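## Task

Scene 2: set up 2 × 1.3 on the slide rule. The left 1 of the C scale goes above 2 on D, and the hairline goes above 1.3 on C. Accuracy of each setting raises the score. The rule must stay face up or the task fails, the setting must hold without the robot touching it, and the grippers must let go and withdraw when finished.

## Robot and tools

ROBOT. Two 6-joint arms, left_arm and right_arm, each ending in a two-finger parallel gripper. Bases in the scene frame: left_arm at (-0.029, +0.325, 0) m with quat_wxyz (+0.998, 0, 0, +0.064); right_arm at (-0.033, -0.210, 0) m with quat_wxyz (+0.996, 0, 0, -0.093). Joint ranges in rad, base to gripper: waist -2.618 to 2.618, shoulder 0.000 to 3.140, elbow -2.967 to 0.000, forearm roll -1.745 to 1.745, wrist pitch -1.220 to 1.220, wrist roll -2.094 to 2.094. Load limits (N m): waist, shoulder, elbow 21.6; forearm roll, wrist pitch, wrist roll 7.52, though those three wrist motors only deliver about 4 N m.

FRAME. One shared scene frame: origin on the table surface midway between the arms, +x out across the table, +z up, left_arm on the +y side. The arm names do not tell you which side of a camera image they appear on. Each gripper's fingers extend along its own +z and close along its own y. end_effector_position is the point between the finger pads, roughly 5 mm short of the tips. Reported hand positions can be slightly wrong, more so at long reach.

ROW FORMAT (used by both execute_actions and move). One flat list of 16 numbers covering both arms, always all 16 even if one arm stays still: left_arm x, y, z, qw, qx, qy, qz, opening, then right_arm x, y, z, qw, qx, qy, qz, opening. x, y, z is an absolute target position for the gripper in metres in the scene frame; the quaternion is an absolute target orientation, w first, in the same frame. opening runs from -1 (closed) to +1 (fully open, 0.070 m). A call is refused, and nothing is sent, if any target lies more than 0.6 m from that arm's last reported position along any gripper axis. To hold an arm in place, repeat its last reported pose and the wanted opening in every call; reuse your own quaternion rather than a drifted reading.

execute_actions(actions, pictures). actions is a list with zero or one item. Empty list: just returns the current state. Action: {"rows": [...], "steps": n} with 1 to 15 rows and steps up to 15 (default 15); each control step is 1/30 s, and the last row is reused if rows run out. Wait: {"steps": n} with n up to 300, counted from the previous result, so your reply time eats into it. pictures (boolean) toggles camera images.

move(target, speed). target is one 16-number row as above. Each gripper travels a straight line toward its pose; both paths finish together, lasting 0.5 to 10 s (cut off at 10 s). speed is m/s, 0.002 to 0.5, default 0.25; rotation is capped at twice that in rad/s. Openings are applied at the start. Paths ignore obstacles and the other arm, and grippers can lag, wander or overshoot the speed, mostly when an arm is nearly straight. The result adds a "move:" line giving the ending (done, off_target, moving, held, fault), any limits (paced = the sent pose was clipped; held = some steps blocked, after which motion can jump fast), and each gripper's distance to its pose.

wait(seconds): 0 to 10 s of letting the scene run with no new command.

zoom_image(camera, region): enlarged view of part of the latest image. camera is cam_high (896x504), cam_low (896x504), cam_left_wrist (616x616) or cam_right_wrist (616x616); region is [x0, y0, x1, y1] in pixels from the top-left, at most 504 by 504.

read_manual(section): only "licences"; moves nothing.

Answering without any tool call ends all scenes.

CONTROL LIMITS. Each step, the commanded pose is clipped to within 70 mm and 16 degrees of the measured pose; position wins over orientation if both cannot be met. After an action ends, an arm only continues to its last clipped pose, so check the result and send the remainder. Joints move at most 3 rad/s, taking 0.6 s to reach that. A full close takes about 1.0 s.

RESULT LINES. The state line lists each arm's position and quat_wxyz. grip_measured shows finger opening on the command scale (the last Joint positions value is the opening in metres); readings may be off by about 1 mm. To hold something, command roughly 0.04 below grip_measured; a smaller gap grips more softly. Pads push up to about 20 N. "pose unreachable" means the clearance check altered or blocked a command; HELD marks steps not sent. "Hand target" is where the controller is currently steering. Joint torques are noisy, offset, and nonzero even in free air. MOTOR HOT appears from 65 °C; at 80 °C an OVER-TEMPERATURE FAULT drops that arm. A TORQUE FAULT halts the arm for 10 s.

AVOID. Knocking anything off the table, flipping the slide rule over, arm-to-arm contact, fast impacts, and targets set far past a contact point (they press harder). Brief disturbances may pull on held parts.

Each tool is called after "Call:" by a JSON object that holds its "name" and its "arguments", one argument or row to a line.

## Session

Call:
{"name": "execute_actions", "arguments": {
  "actions": []
}}

Scene clock: 0.00 s of 9100.00 s.
left_arm: end_effector_position=(+0.4277, +0.5439, +0.3319) grip_measured=+0.39 end_effector_quat_wxyz=(+0.596, +0.027, +0.717, +0.360) | right_arm: end_effector_position=(+0.4908, -0.0873, +0.1197) grip_measured=-1.00 end_effector_quat_wxyz=(-0.109, +0.883, -0.434, +0.143)
Joint positions: left_arm=[ 0.275  1.584 -1.144 -0.315 -0.338  0.877  0.049] | right_arm=[ 0.421  2.255 -2.12  -0.016  1.161 -1.989  0.   ]
Joint torques (N m, as the arm reports them, + toward a larger angle): no reading
Hand target (left_arm): +0.428, +0.544, +0.332; +0.596, +0.027, +0.717, +0.360
Hand target (right_arm): +0.491, -0.087, +0.120; -0.109, +0.883, -0.434, +0.143

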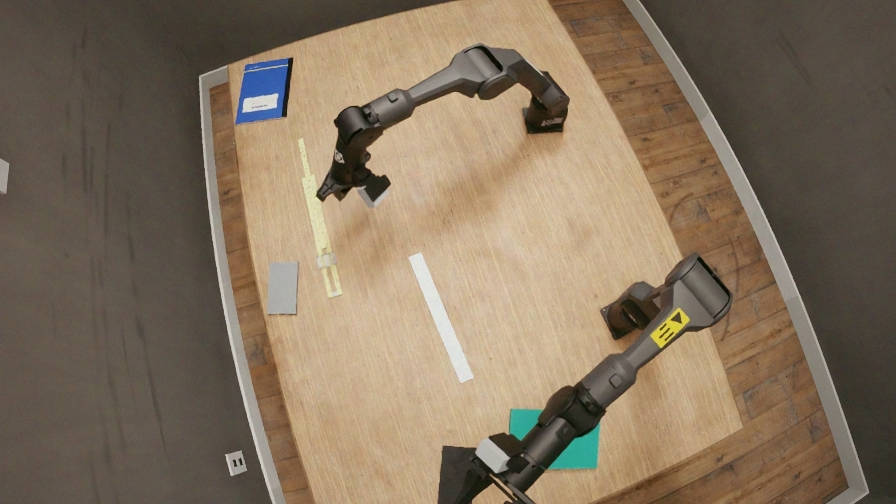

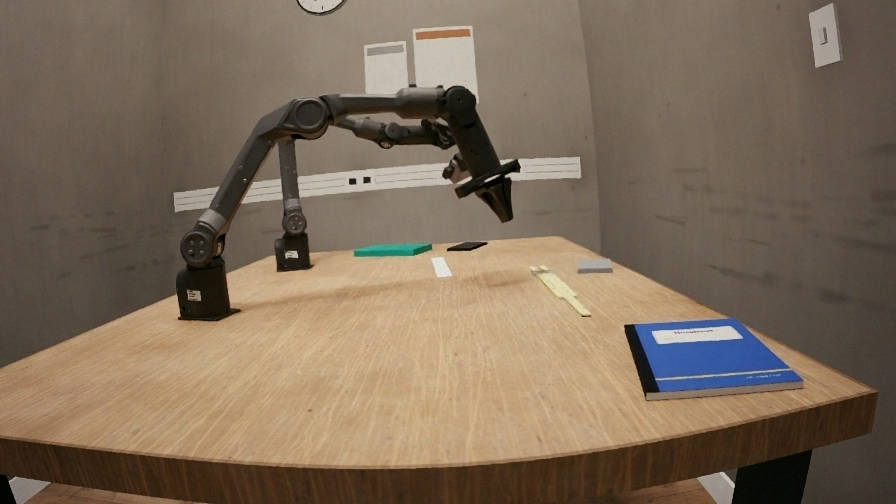

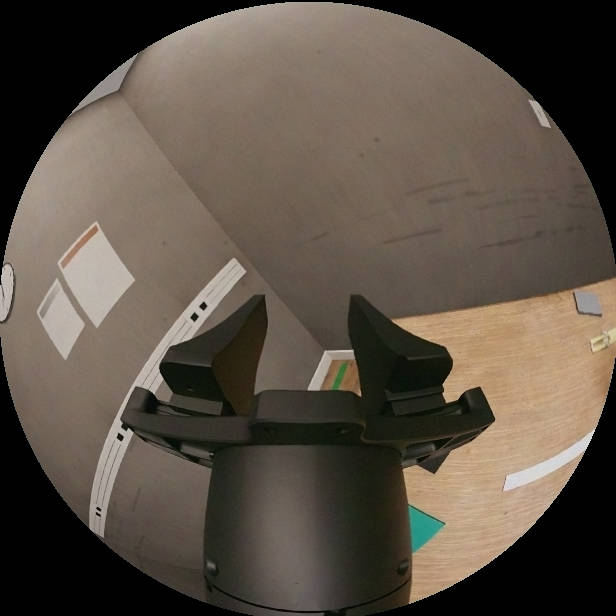

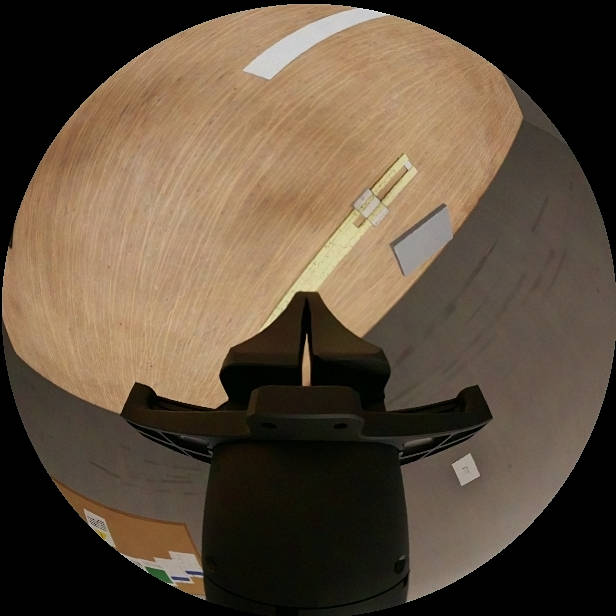

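Call:
{"name": "zoom_image", "arguments": {
  "camera": "cam_right_wrist",
  "region": [250, 130, 450, 330]
}}

Call:
{"name": "zoom_image", "arguments": {
  "camera": "cam_high",
  "region": [220, 120, 420, 330]
}}

Region (250, 130, 450, 330) of cam_right_wrist's 616x616 image, scaled by 2.520, with more detail than that image has.

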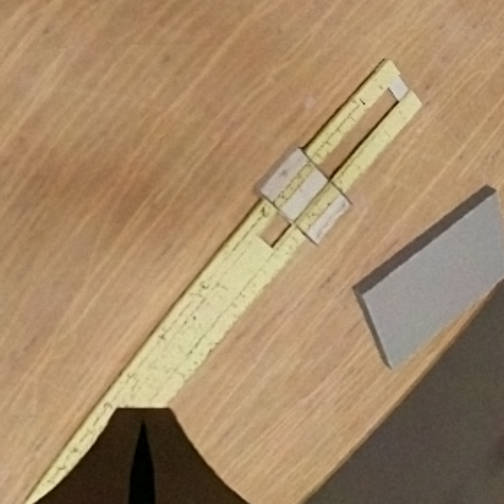

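Region (220, 120, 420, 330) of cam_high's 896x504 image, scaled by 2.400, with more detail than that image has; it fills the left 480 columns of this view, and the rest is white.

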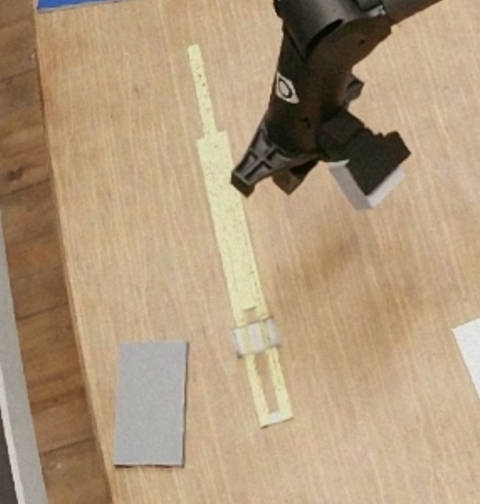

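Call:
{"name": "execute_actions", "arguments": {
  "actions": []
}}

Scene clock: 50.90 s of 9100.00 s.
left_arm: end_effector_position=(+0.4277, +0.5439, +0.3319) grip_measured=+0.39 end_effector_quat_wxyz=(+0.596, +0.027, +0.717, +0.360) | right_arm: end_effector_position=(+0.4908, -0.0873, +0.1197) grip_measured=-1.00 end_effector_quat_wxyz=(-0.109, +0.883, -0.434, +0.143)
Joint positions: left_arm=[ 0.275  1.584 -1.144 -0.315 -0.338  0.877  0.049] | right_arm=[ 0.421  2.255 -2.12  -0.016  1.161 -1.989  0.   ]
Joint torques (N m, as the arm reports them, + toward a larger angle): left_arm=[ 0.61 -3.97 -5.9  -0.04 -1.33 -0.08] | right_arm=[ 0.68 -9.3  -3.03  0.07 -0.35  0.01]
Hand target (left_arm): +0.428, +0.544, +0.332; +0.596, +0.027, +0.717, +0.360
Hand target (right_arm): +0.491, -0.087, +0.120; -0.109, +0.883, -0.434, +0.143
Steps of this call (steps 1 to 90: nothing new was sent; then 47.90 s passed at rest). Readings (end_effector_position):
1: left_arm (+0.4277, +0.5439, +0.3319) | right_arm (+0.4908, -0.0873, +0.1197)
2: left_arm (+0.4277, +0.5439, +0.3319) | right_arm (+0.4908, -0.0873, +0.1197)
4: left_arm (+0.4277, +0.5439, +0.3319) | right_arm (+0.4908, -0.0873, +0.1197)
8: left_arm (+0.4277, +0.5439, +0.3319) | right_arm (+0.4908, -0.0873, +0.1197)
90: the state above

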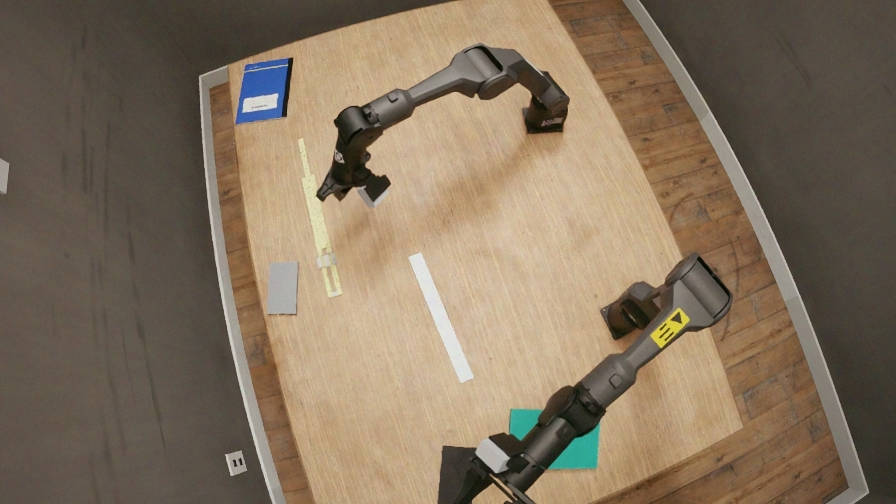

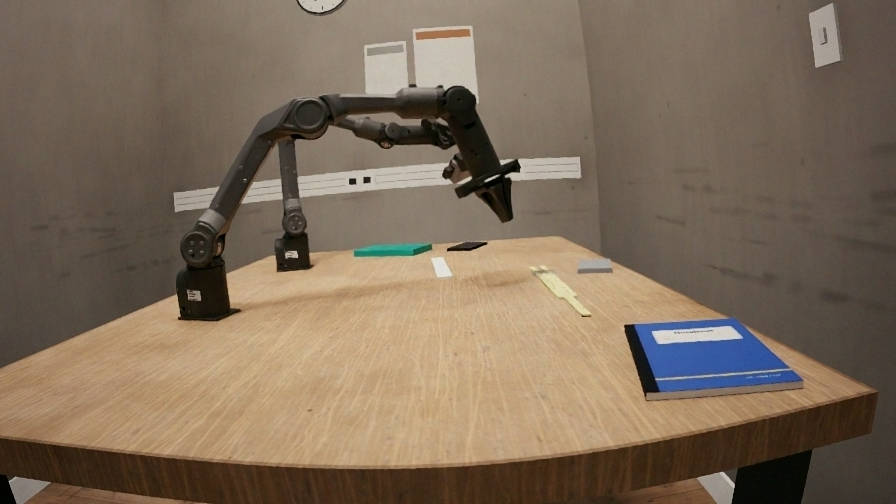

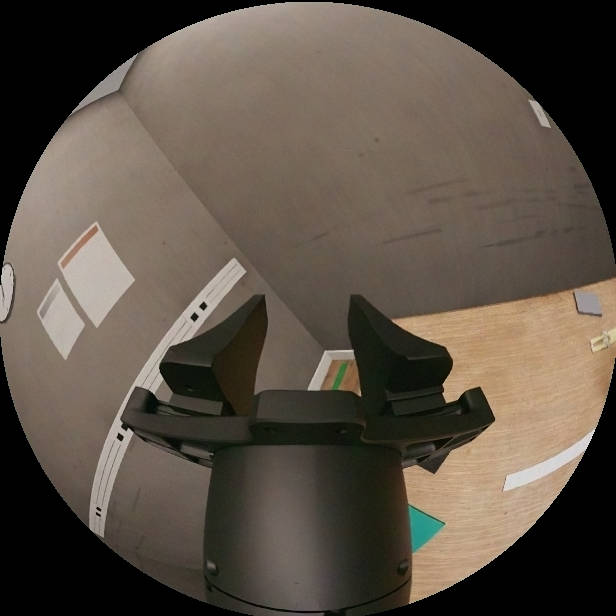

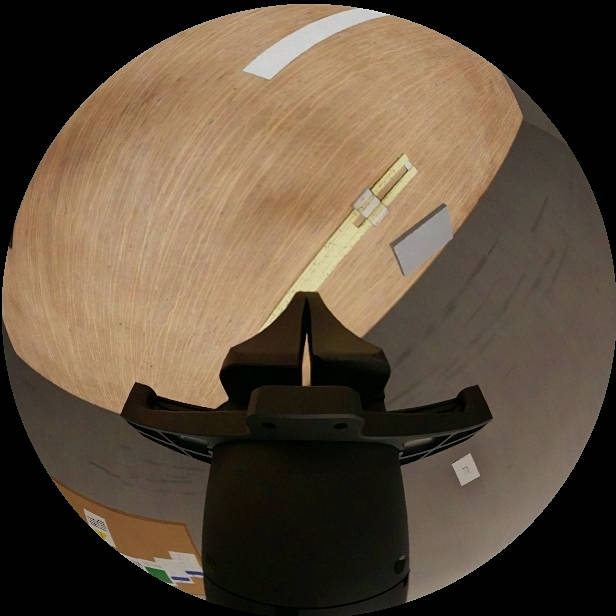

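Call:
{"name": "zoom_image", "arguments": {
  "camera": "cam_right_wrist",
  "region": [250, 140, 470, 340]
}}

Call:
{"name": "zoom_image", "arguments": {
  "camera": "cam_high",
  "region": [240, 120, 420, 330]
}}

Region (250, 140, 470, 340) of cam_right_wrist's 616x616 image, scaled by 2.291, with more detail than that image has; it fills the top 458 rows of this view, and the rest is white.

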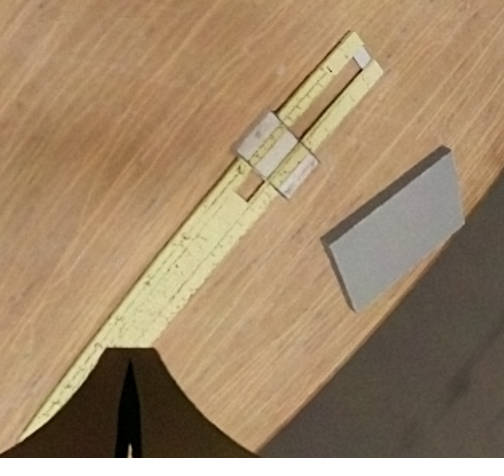

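Region (240, 120, 420, 330) of cam_high's 896x504 image, scaled by 2.400, with more detail than that image has; it fills the left 432 columns of this view, and the rest is white.

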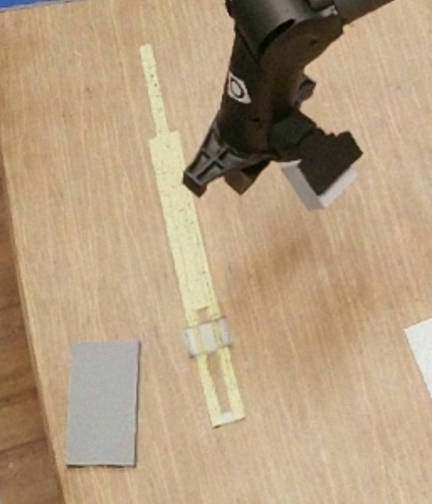

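Call:
{"name": "zoom_image", "arguments": {
  "camera": "cam_right_wrist",
  "region": [340, 150, 430, 240]
}}

Call:
{"name": "zoom_image", "arguments": {
  "camera": "cam_right_wrist",
  "region": [290, 210, 380, 300]
}}

Region (340, 150, 430, 240) of cam_right_wrist's 616x616 image, scaled by 5.600, with more detail than that image has.

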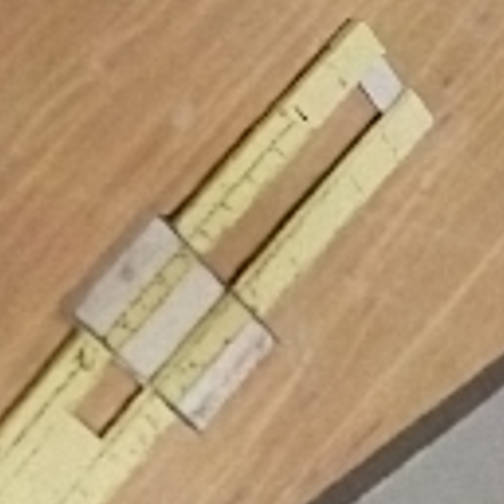

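Region (290, 210, 380, 300) of cam_right_wrist's 616x616 image, scaled by 5.600, with more detail than that image has.

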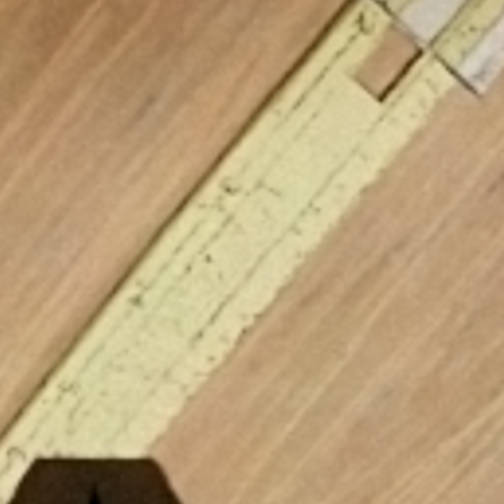

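Call:
{"name": "zoom_image", "arguments": {
  "camera": "cam_low",
  "region": [400, 230, 640, 330]
}}

Call:
{"name": "zoom_image", "arguments": {
  "camera": "cam_high",
  "region": [380, 230, 520, 400]
}}

Region (400, 230, 640, 330) of cam_low's 896x504 image, scaled by 2.100, with more detail than that image has; it fills the top 210 rows of this view, and the rest is white.

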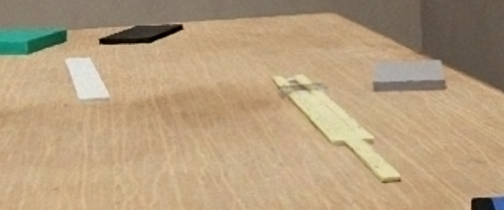

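Region (380, 230, 520, 400) of cam_high's 896x504 image, scaled by 2.965, with more detail than that image has; it fills the left 415 columns of this view, and the rest is white.

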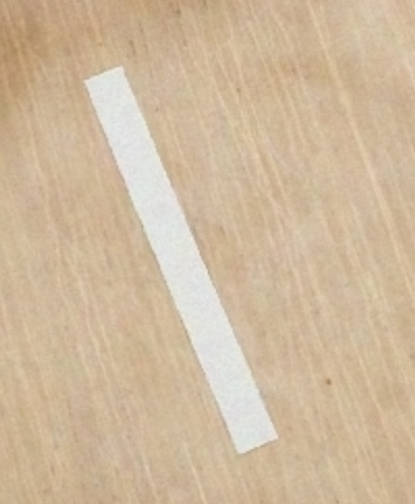

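Call:
{"name": "zoom_image", "arguments": {
  "camera": "cam_low",
  "region": [420, 250, 470, 285]
}}

Region (420, 250, 470, 285) of cam_low's 896x504 image, scaled by 10.080, with more detail than that image has; it fills the top 353 rows of this view, and the rest is white.

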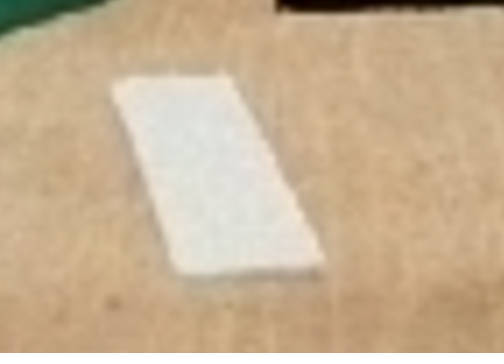

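Call:
{"name": "move", "arguments": {
  "target": [0.22, 0.16, 0.14, -0.1427, 0.7340, 0.6437, 0.1627, 1.0, 0.565, -0.13, 0.07, 0.2583, 0.0632, 0.9639, -0.0169, 1.0],
  "speed": 0.3
}}

Scene clock: 175.17 s of 9100.00 s.
left_arm: end_effector_position=(+0.2185, +0.1626, +0.1438) grip_measured=+0.98 end_effector_quat_wxyz=(+0.020, +0.759, +0.629, +0.168) | right_arm: end_effector_position=(+0.5650, -0.1291, +0.0695) grip_measured=+0.98 end_effector_quat_wxyz=(+0.257, +0.063, +0.964, -0.018)
Joint positions: left_arm=[-0.957  1.535 -1.146  0.356  1.231  0.814  0.069] | right_arm=[ 0.378  2.48  -2.288 -0.194  0.976  0.39   0.069]
Joint torques (N m, as the arm reports them, + toward a larger angle): left_arm=[ 1.65 -3.58 -5.89  0.18  0.21 -0.08] | right_arm=[  1.34 -10.49  -3.03  -0.2   -0.7   -0.24]
Hand target (left_arm): +0.219, +0.163, +0.144; +0.020, +0.758, +0.629, +0.168
Hand target (right_arm): +0.565, -0.129, +0.070; +0.258, +0.062, +0.964, -0.018
Off the commanded pose (left_arm): 0.005 m, 19 deg; orientation clipped at the last step of the last action.
Off the commanded pose (right_arm): 0.001 m, 0 deg.
joint sent to its limit (left arm) — the command would take joint 5 (wrist pitch) past its upper limit, so that joint was sent only as far as its limit.
After step 90, 117.00 s passed at rest.
move: off_target (left_arm); limits=paced

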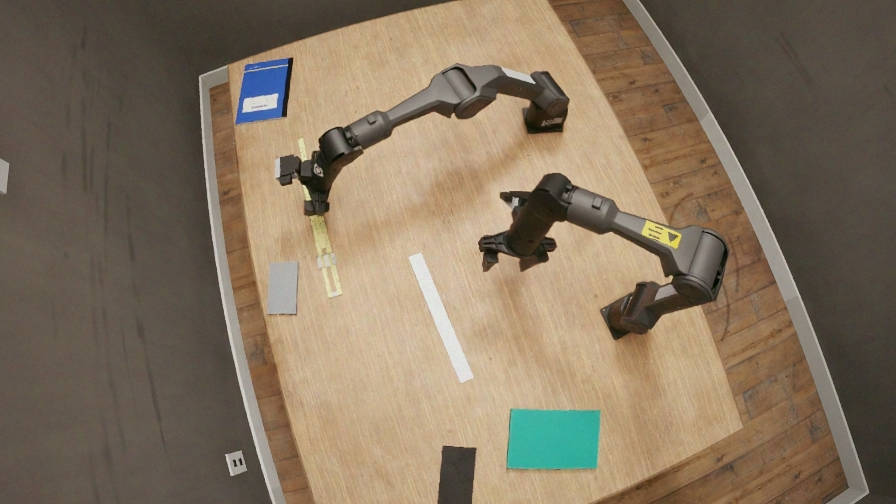

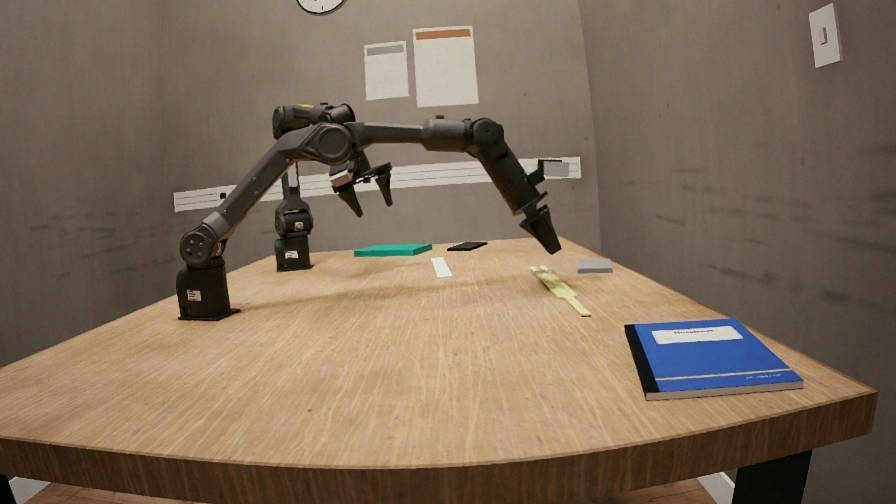

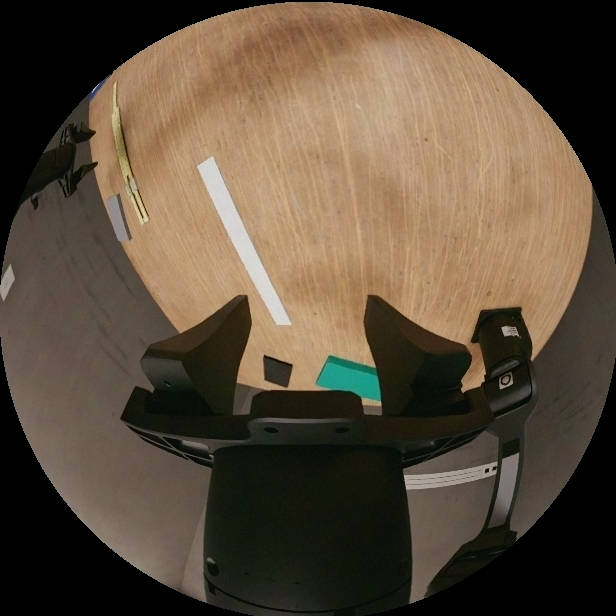

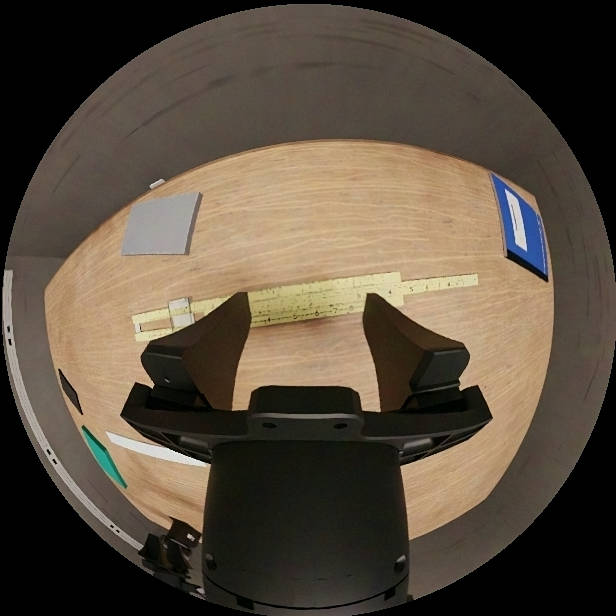

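Call:
{"name": "zoom_image", "arguments": {
  "camera": "cam_right_wrist",
  "region": [110, 180, 500, 360]
}}

Call:
{"name": "zoom_image", "arguments": {
  "camera": "cam_right_wrist",
  "region": [240, 260, 420, 340]
}}

Region (110, 180, 500, 360) of cam_right_wrist's 616x616 image, scaled by 1.292, with more detail than that image has; it fills the top 233 rows of this view, and the rest is white.

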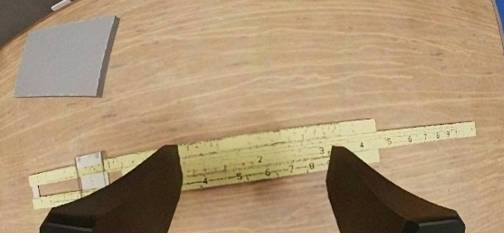

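Region (240, 260, 420, 340) of cam_right_wrist's 616x616 image, scaled by 2.800, with more detail than that image has.

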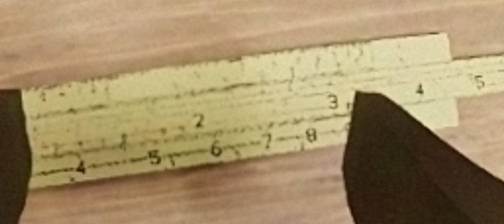

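Call:
{"name": "move", "arguments": {
  "target": [0.205, 0.145, 0.03, -0.1427, 0.7340, 0.6437, 0.1627, 1.0, 0.597, -0.115, 0.012, 0.2840, -0.0050, 0.9588, 0.0015, 1.0],
  "speed": 0.08
}}

Scene clock: 235.20 s of 9100.00 s.
left_arm: end_effector_position=(+0.2046, +0.1459, +0.0319) grip_measured=+0.98 end_effector_quat_wxyz=(-0.143, +0.733, +0.644, +0.164) | right_arm: end_effector_position=(+0.5964, -0.1148, +0.0114) grip_measured=+0.98 end_effector_quat_wxyz=(+0.284, -0.005, +0.959, +0.001)
Joint positions: left_arm=[-1.017  1.95  -1.194  0.335  1.231  0.646  0.069] | right_arm=[ 0.368  2.649 -2.375 -0.129  0.818  0.233  0.069]
Joint torques (N m, as the arm reports them, + toward a larger angle): left_arm=[ 0.15 -5.16 -4.6   0.05  0.73 -0.03] | right_arm=[  0.06 -11.37  -3.54  -0.04  -0.53   0.07]
Hand target (left_arm): +0.205, +0.146, +0.032; -0.143, +0.733, +0.644, +0.164
Hand target (right_arm): +0.596, -0.115, +0.012; +0.284, -0.005, +0.959, +0.001
Off the commanded pose (left_arm): 0.002 m, 0 deg.
Off the commanded pose (right_arm): 0.001 m, 0 deg.
joint sent to its limit (left arm) — the command would take joint 5 (wrist pitch) past its upper limit, so that joint was sent only as far as its limit.
After step 90, 54.70 s passed at rest.
move: done

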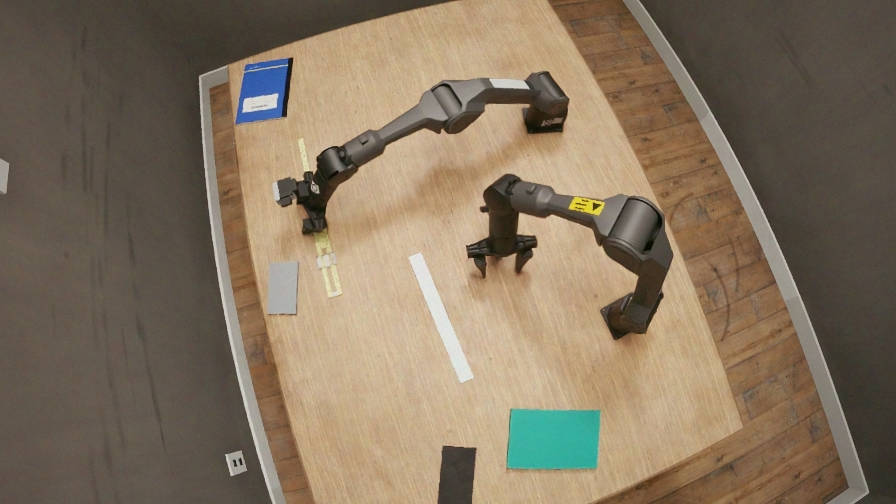

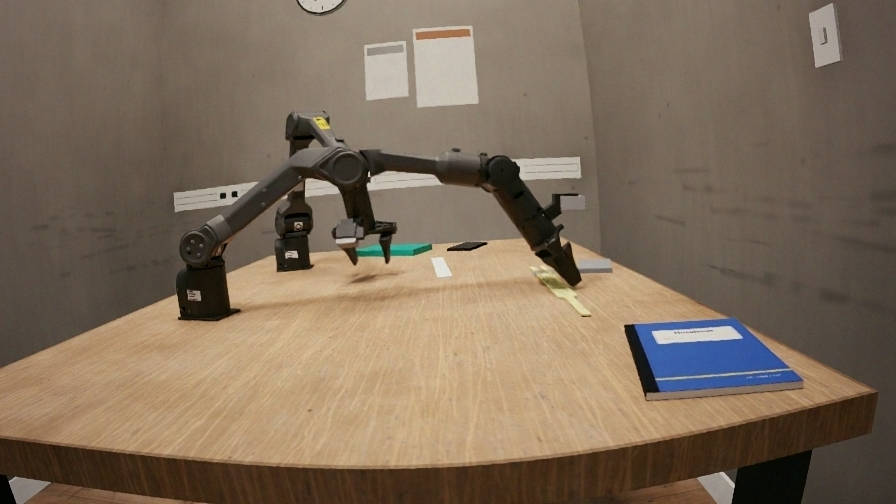

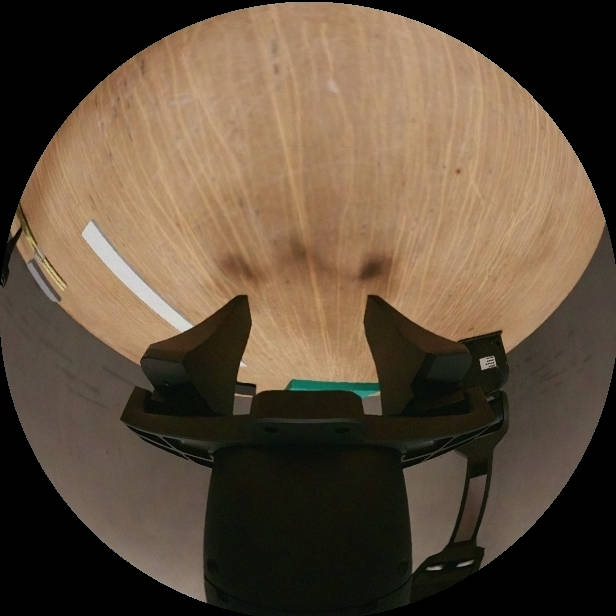

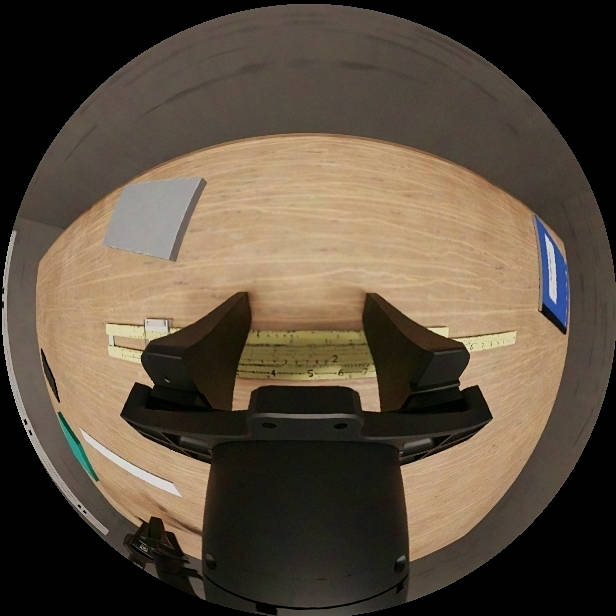

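Call:
{"name": "zoom_image", "arguments": {
  "camera": "cam_low",
  "region": [520, 250, 620, 320]
}}

Region (520, 250, 620, 320) of cam_low's 896x504 image, scaled by 5.040, with more detail than that image has; it fills the top 353 rows of this view, and the rest is white.

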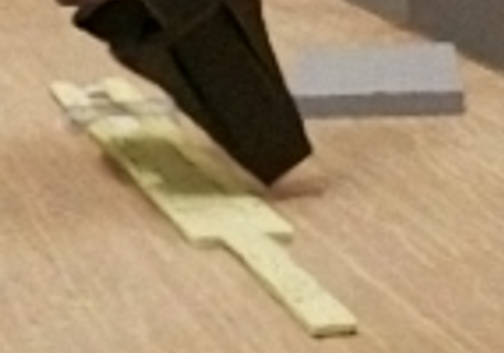

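Call:
{"name": "execute_actions", "arguments": {
  "actions": [
    {"rows": [[0.205, 0.145, 0.025, -0.1427, 0.7340, 0.6437, 0.1627, 1.0, 0.595, -0.115, 0.0088, 0.2840, -0.0050, 0.9588, 0.0015, 1.0]], "steps": 15}
  ]
}}

Call:
{"name": "zoom_image", "arguments": {
  "camera": "cam_low",
  "region": [540, 260, 610, 310]
}}

Scene clock: 244.27 s of 9100.00 s.
left_arm: end_effector_position=(+0.2049, +0.1453, +0.0248) grip_measured=+0.98 end_effector_quat_wxyz=(-0.143, +0.734, +0.643, +0.163) | right_arm: end_effector_position=(+0.5949, -0.1150, +0.0088) grip_measured=+0.98 end_effector_quat_wxyz=(+0.284, -0.005, +0.959, +0.002)
Joint positions: left_arm=[-1.016  1.966 -1.186  0.335  1.209  0.642  0.069] | right_arm=[ 0.368  2.641 -2.348 -0.13   0.8    0.235  0.069]
Joint torques (N m, as the arm reports them, + toward a larger angle): left_arm=[ 1.62 -5.12 -4.66  0.    0.73 -0.16] | right_arm=[  0.01 -11.49  -3.65  -0.22  -0.6    0.16]
Hand target (left_arm): +0.205, +0.145, +0.025; -0.143, +0.734, +0.644, +0.163
Hand target (right_arm): +0.595, -0.115, +0.009; +0.284, -0.005, +0.959, +0.002
Off the commanded pose (left_arm): 0.000 m, 0 deg.
Off the commanded pose (right_arm): 0.000 m, 0 deg.
Steps of this call (steps 1 to 90: nothing new was sent; then 5.57 s passed at rest; steps 91 to 105: all 15 steps of this action). Readings (end_effector_position):
91: left_arm (+0.2046, +0.1459, +0.0322) | right_arm (+0.5963, -0.1148, +0.0119)
92: left_arm (+0.2047, +0.1458, +0.0310) | right_arm (+0.5960, -0.1148, +0.0114)
94: left_arm (+0.2049, +0.1453, +0.0253) | right_arm (+0.5949, -0.1148, +0.0089)
98: left_arm (+0.2049, +0.1453, +0.0247) | right_arm (+0.5946, -0.1149, +0.0082)
105: the state above

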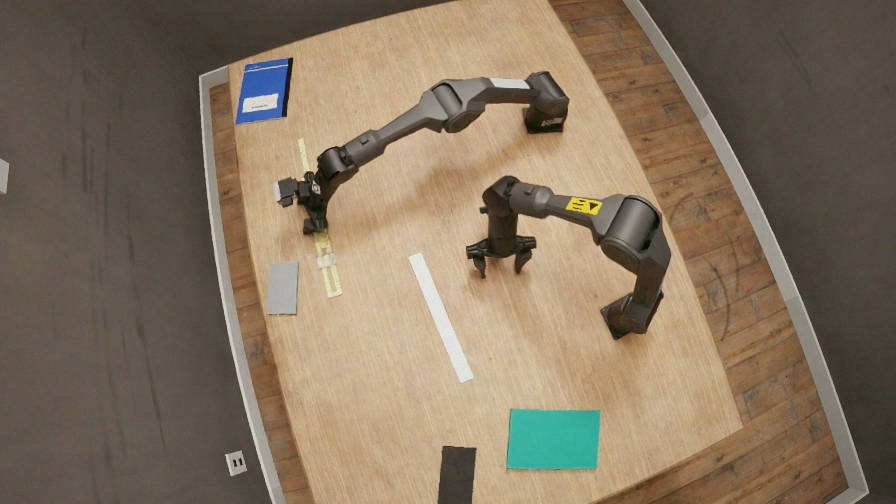

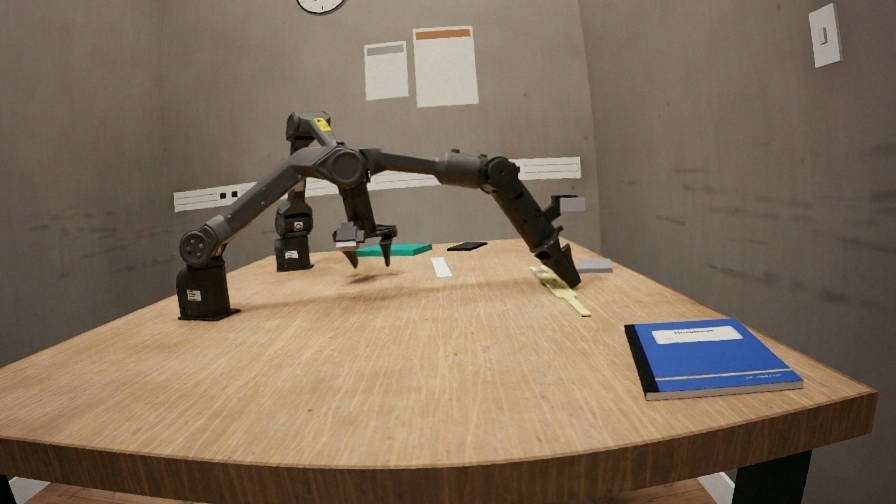

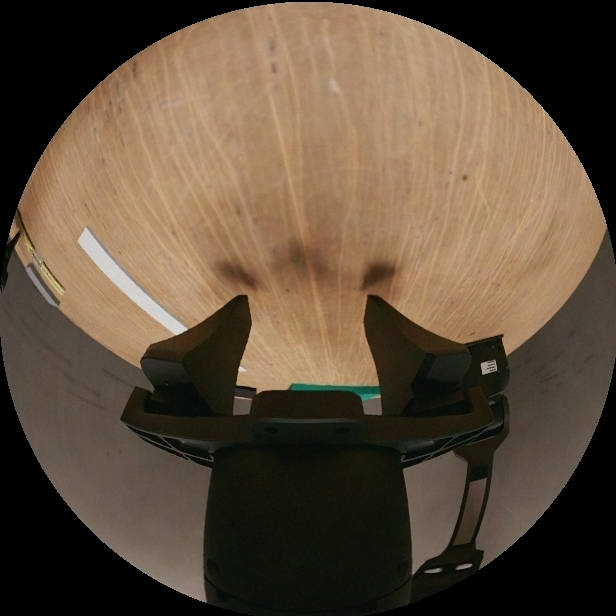

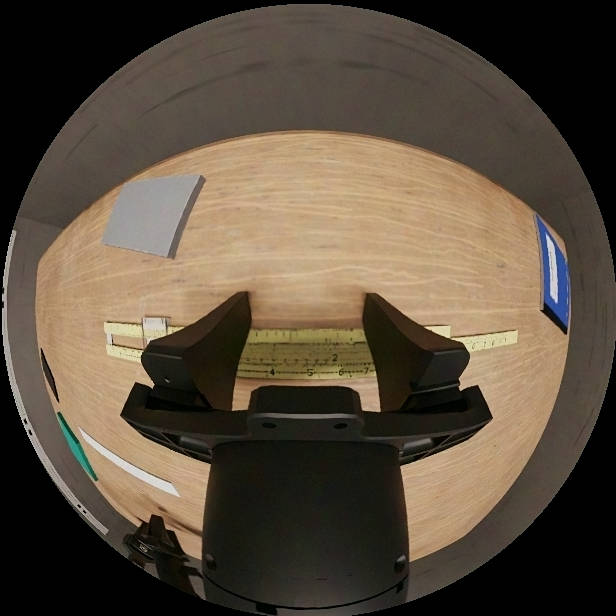

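Region (540, 260, 610, 310) of cam_low's 896x504 image, scaled by 7.200, with more detail than that image has; it fills the top 360 rows of this view, and the rest is white.

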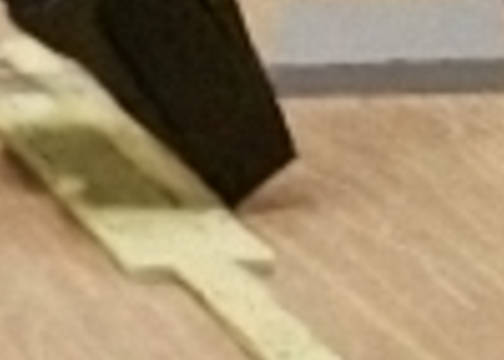

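Call:
{"name": "move", "arguments": {
  "target": [0.205, 0.145, 0.025, -0.1427, 0.7340, 0.6437, 0.1627, 1.0, 0.565, -0.1155, 0.0084, 0.2698, 0.0092, 0.9629, -0.0026, 1.0],
  "speed": 0.03
}}

Scene clock: 250.60 s of 9100.00 s.
left_arm: end_effector_position=(+0.2050, +0.1450, +0.0251) grip_measured=+0.98 end_effector_quat_wxyz=(-0.143, +0.734, +0.644, +0.163) | right_arm: end_effector_position=(+0.5647, -0.1158, +0.0085) grip_measured=+0.98 end_effector_quat_wxyz=(+0.269, +0.009, +0.963, -0.002)
Joint positions: left_arm=[-1.016  1.965 -1.187  0.334  1.209  0.642  0.069] | right_arm=[ 0.382  2.498 -2.068 -0.172  0.7    0.317  0.069]
Joint torques (N m, as the arm reports them, + toward a larger angle): left_arm=[ 1.58 -4.65 -4.83 -0.05  0.71 -0.07] | right_arm=[  1.24 -10.49  -3.5   -0.19  -0.61  -0.04]
Hand target (left_arm): +0.205, +0.145, +0.025; -0.143, +0.734, +0.644, +0.163
Hand target (right_arm): +0.565, -0.116, +0.009; +0.270, +0.009, +0.963, -0.002
Off the commanded pose (left_arm): 0.000 m, 0 deg.
Off the commanded pose (right_arm): 0.000 m, 0 deg.
After step 90, 2.10 s passed at rest.
move: done

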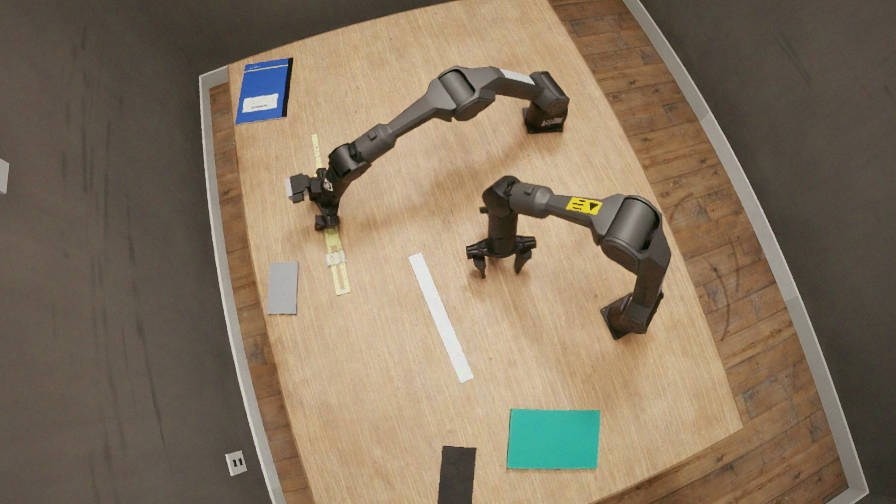

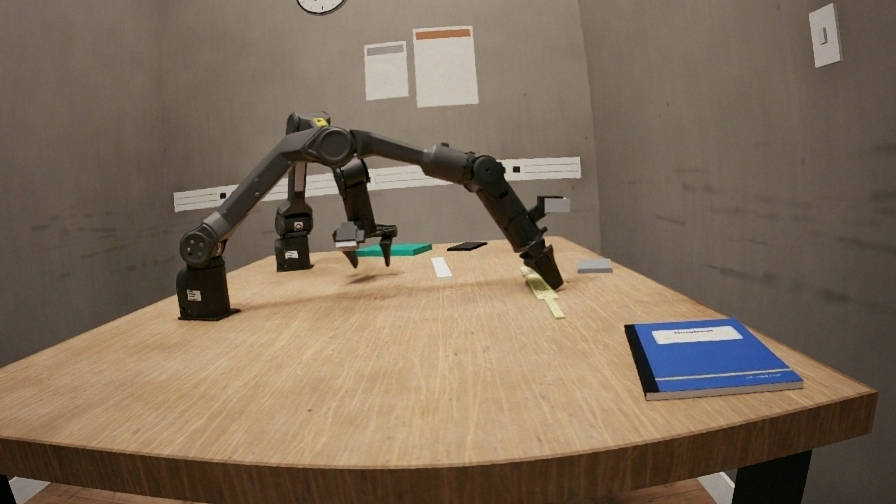

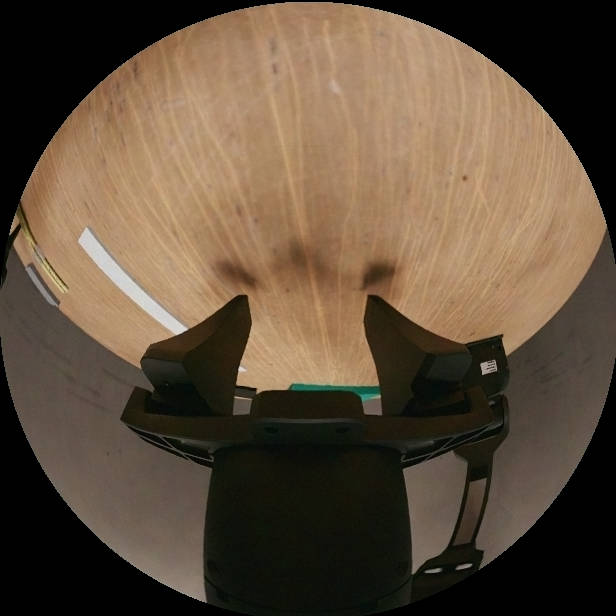

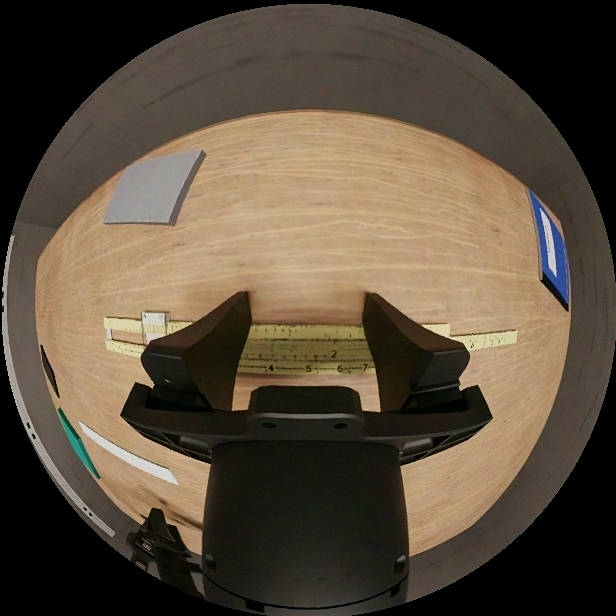

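Call:
{"name": "move", "arguments": {
  "target": [0.205, 0.145, 0.025, -0.1427, 0.7340, 0.6437, 0.1627, 1.0, 0.47, -0.16, 0.0072, 0.2163, 0.0341, 0.9757, -0.0076, 1.0],
  "speed": 0.05
}}

Scene clock: 263.57 s of 9100.00 s.
left_arm: end_effector_position=(+0.2050, +0.1450, +0.0250) grip_measured=+0.98 end_effector_quat_wxyz=(-0.143, +0.734, +0.644, +0.163) | right_arm: end_effector_position=(+0.4701, -0.1615, +0.0077) grip_measured=+0.98 end_effector_quat_wxyz=(+0.216, +0.034, +0.976, -0.007)
Joint positions: left_arm=[-1.016  1.966 -1.187  0.334  1.209  0.642  0.069] | right_arm=[ 0.318  2.185 -1.5   -0.161  0.552  0.322  0.069]
Joint torques (N m, as the arm reports them, + toward a larger angle): left_arm=[ 1.32 -4.12 -4.66 -0.04  0.64  0.09] | right_arm=[ 0.49 -8.55 -3.21  0.06 -0.62 -0.2 ]
Hand target (left_arm): +0.205, +0.145, +0.025; -0.143, +0.734, +0.644, +0.163
Hand target (right_arm): +0.471, -0.161, +0.008; +0.216, +0.034, +0.976, -0.007
Off the commanded pose (left_arm): 0.000 m, 0 deg.
Off the commanded pose (right_arm): 0.002 m, 0 deg.
After step 90, 7.63 s passed at rest.
move: done

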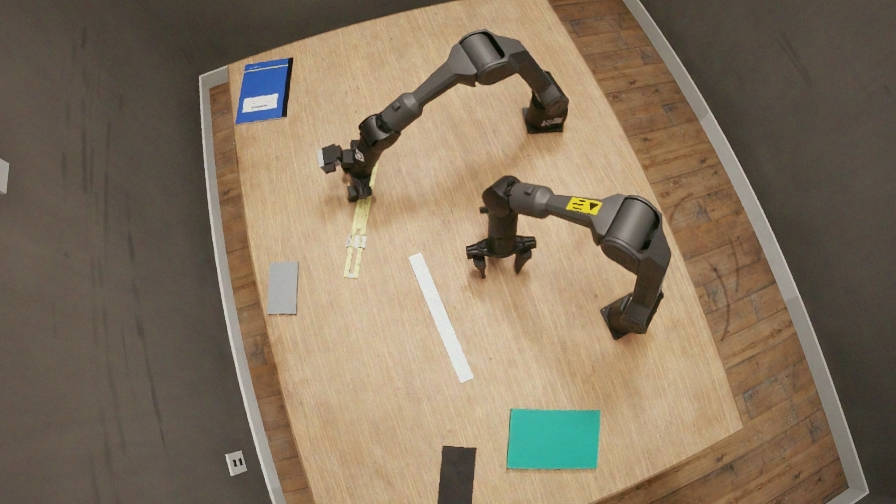

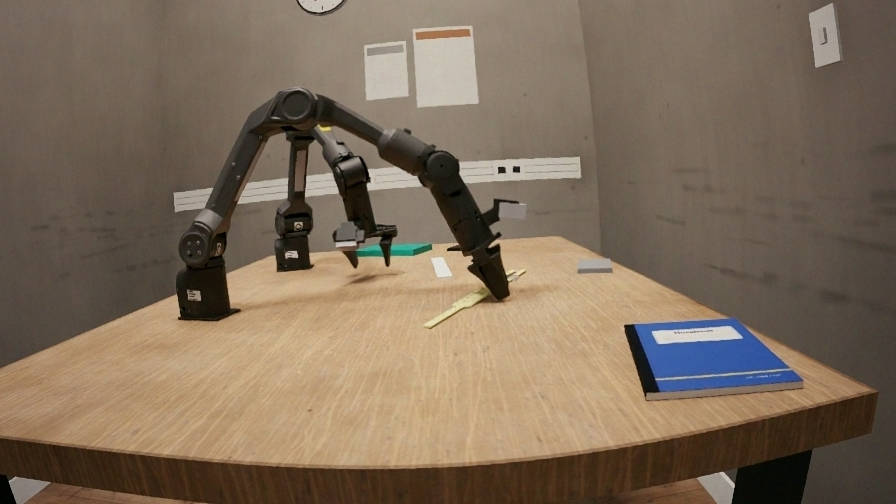

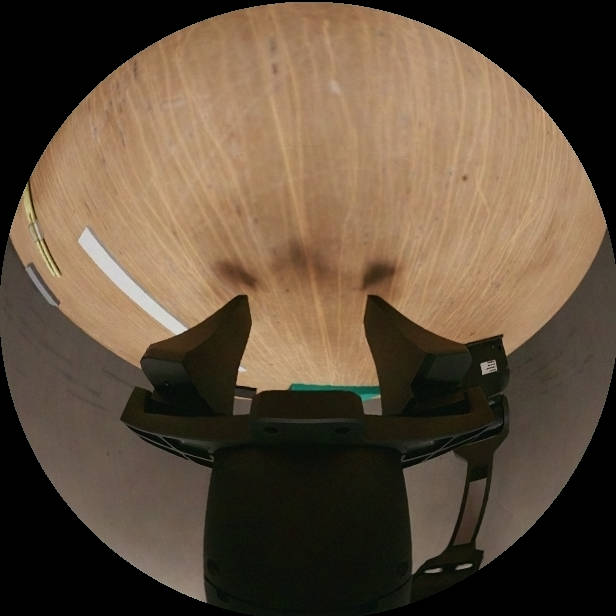

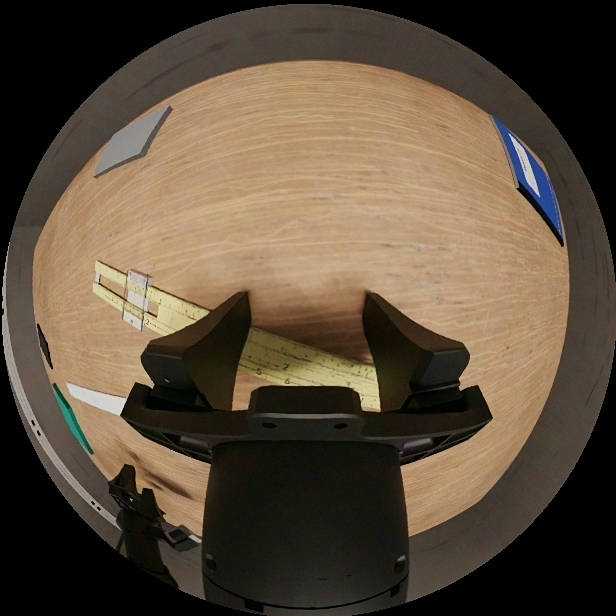

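Call:
{"name": "zoom_image", "arguments": {
  "camera": "cam_right_wrist",
  "region": [80, 250, 400, 420]
}}

Call:
{"name": "zoom_image", "arguments": {
  "camera": "cam_high",
  "region": [300, 90, 460, 300]
}}

Region (80, 250, 400, 420) of cam_right_wrist's 616x616 image, scaled by 1.575, with more detail than that image has; it fills the top 268 rows of this view, and the rest is white.

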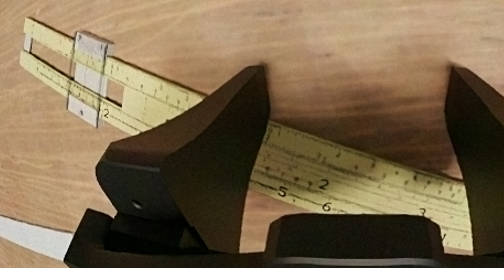

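Region (300, 90, 460, 300) of cam_high's 896x504 image, scaled by 2.400, with more detail than that image has; it fills the left 384 columns of this view, and the rest is white.

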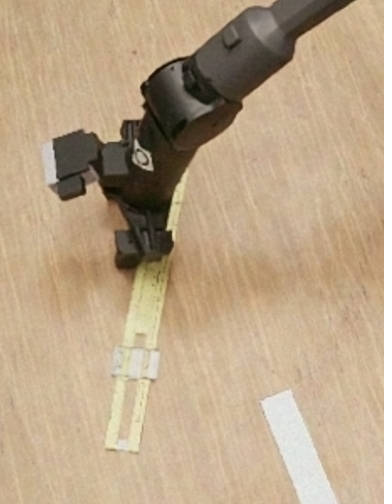

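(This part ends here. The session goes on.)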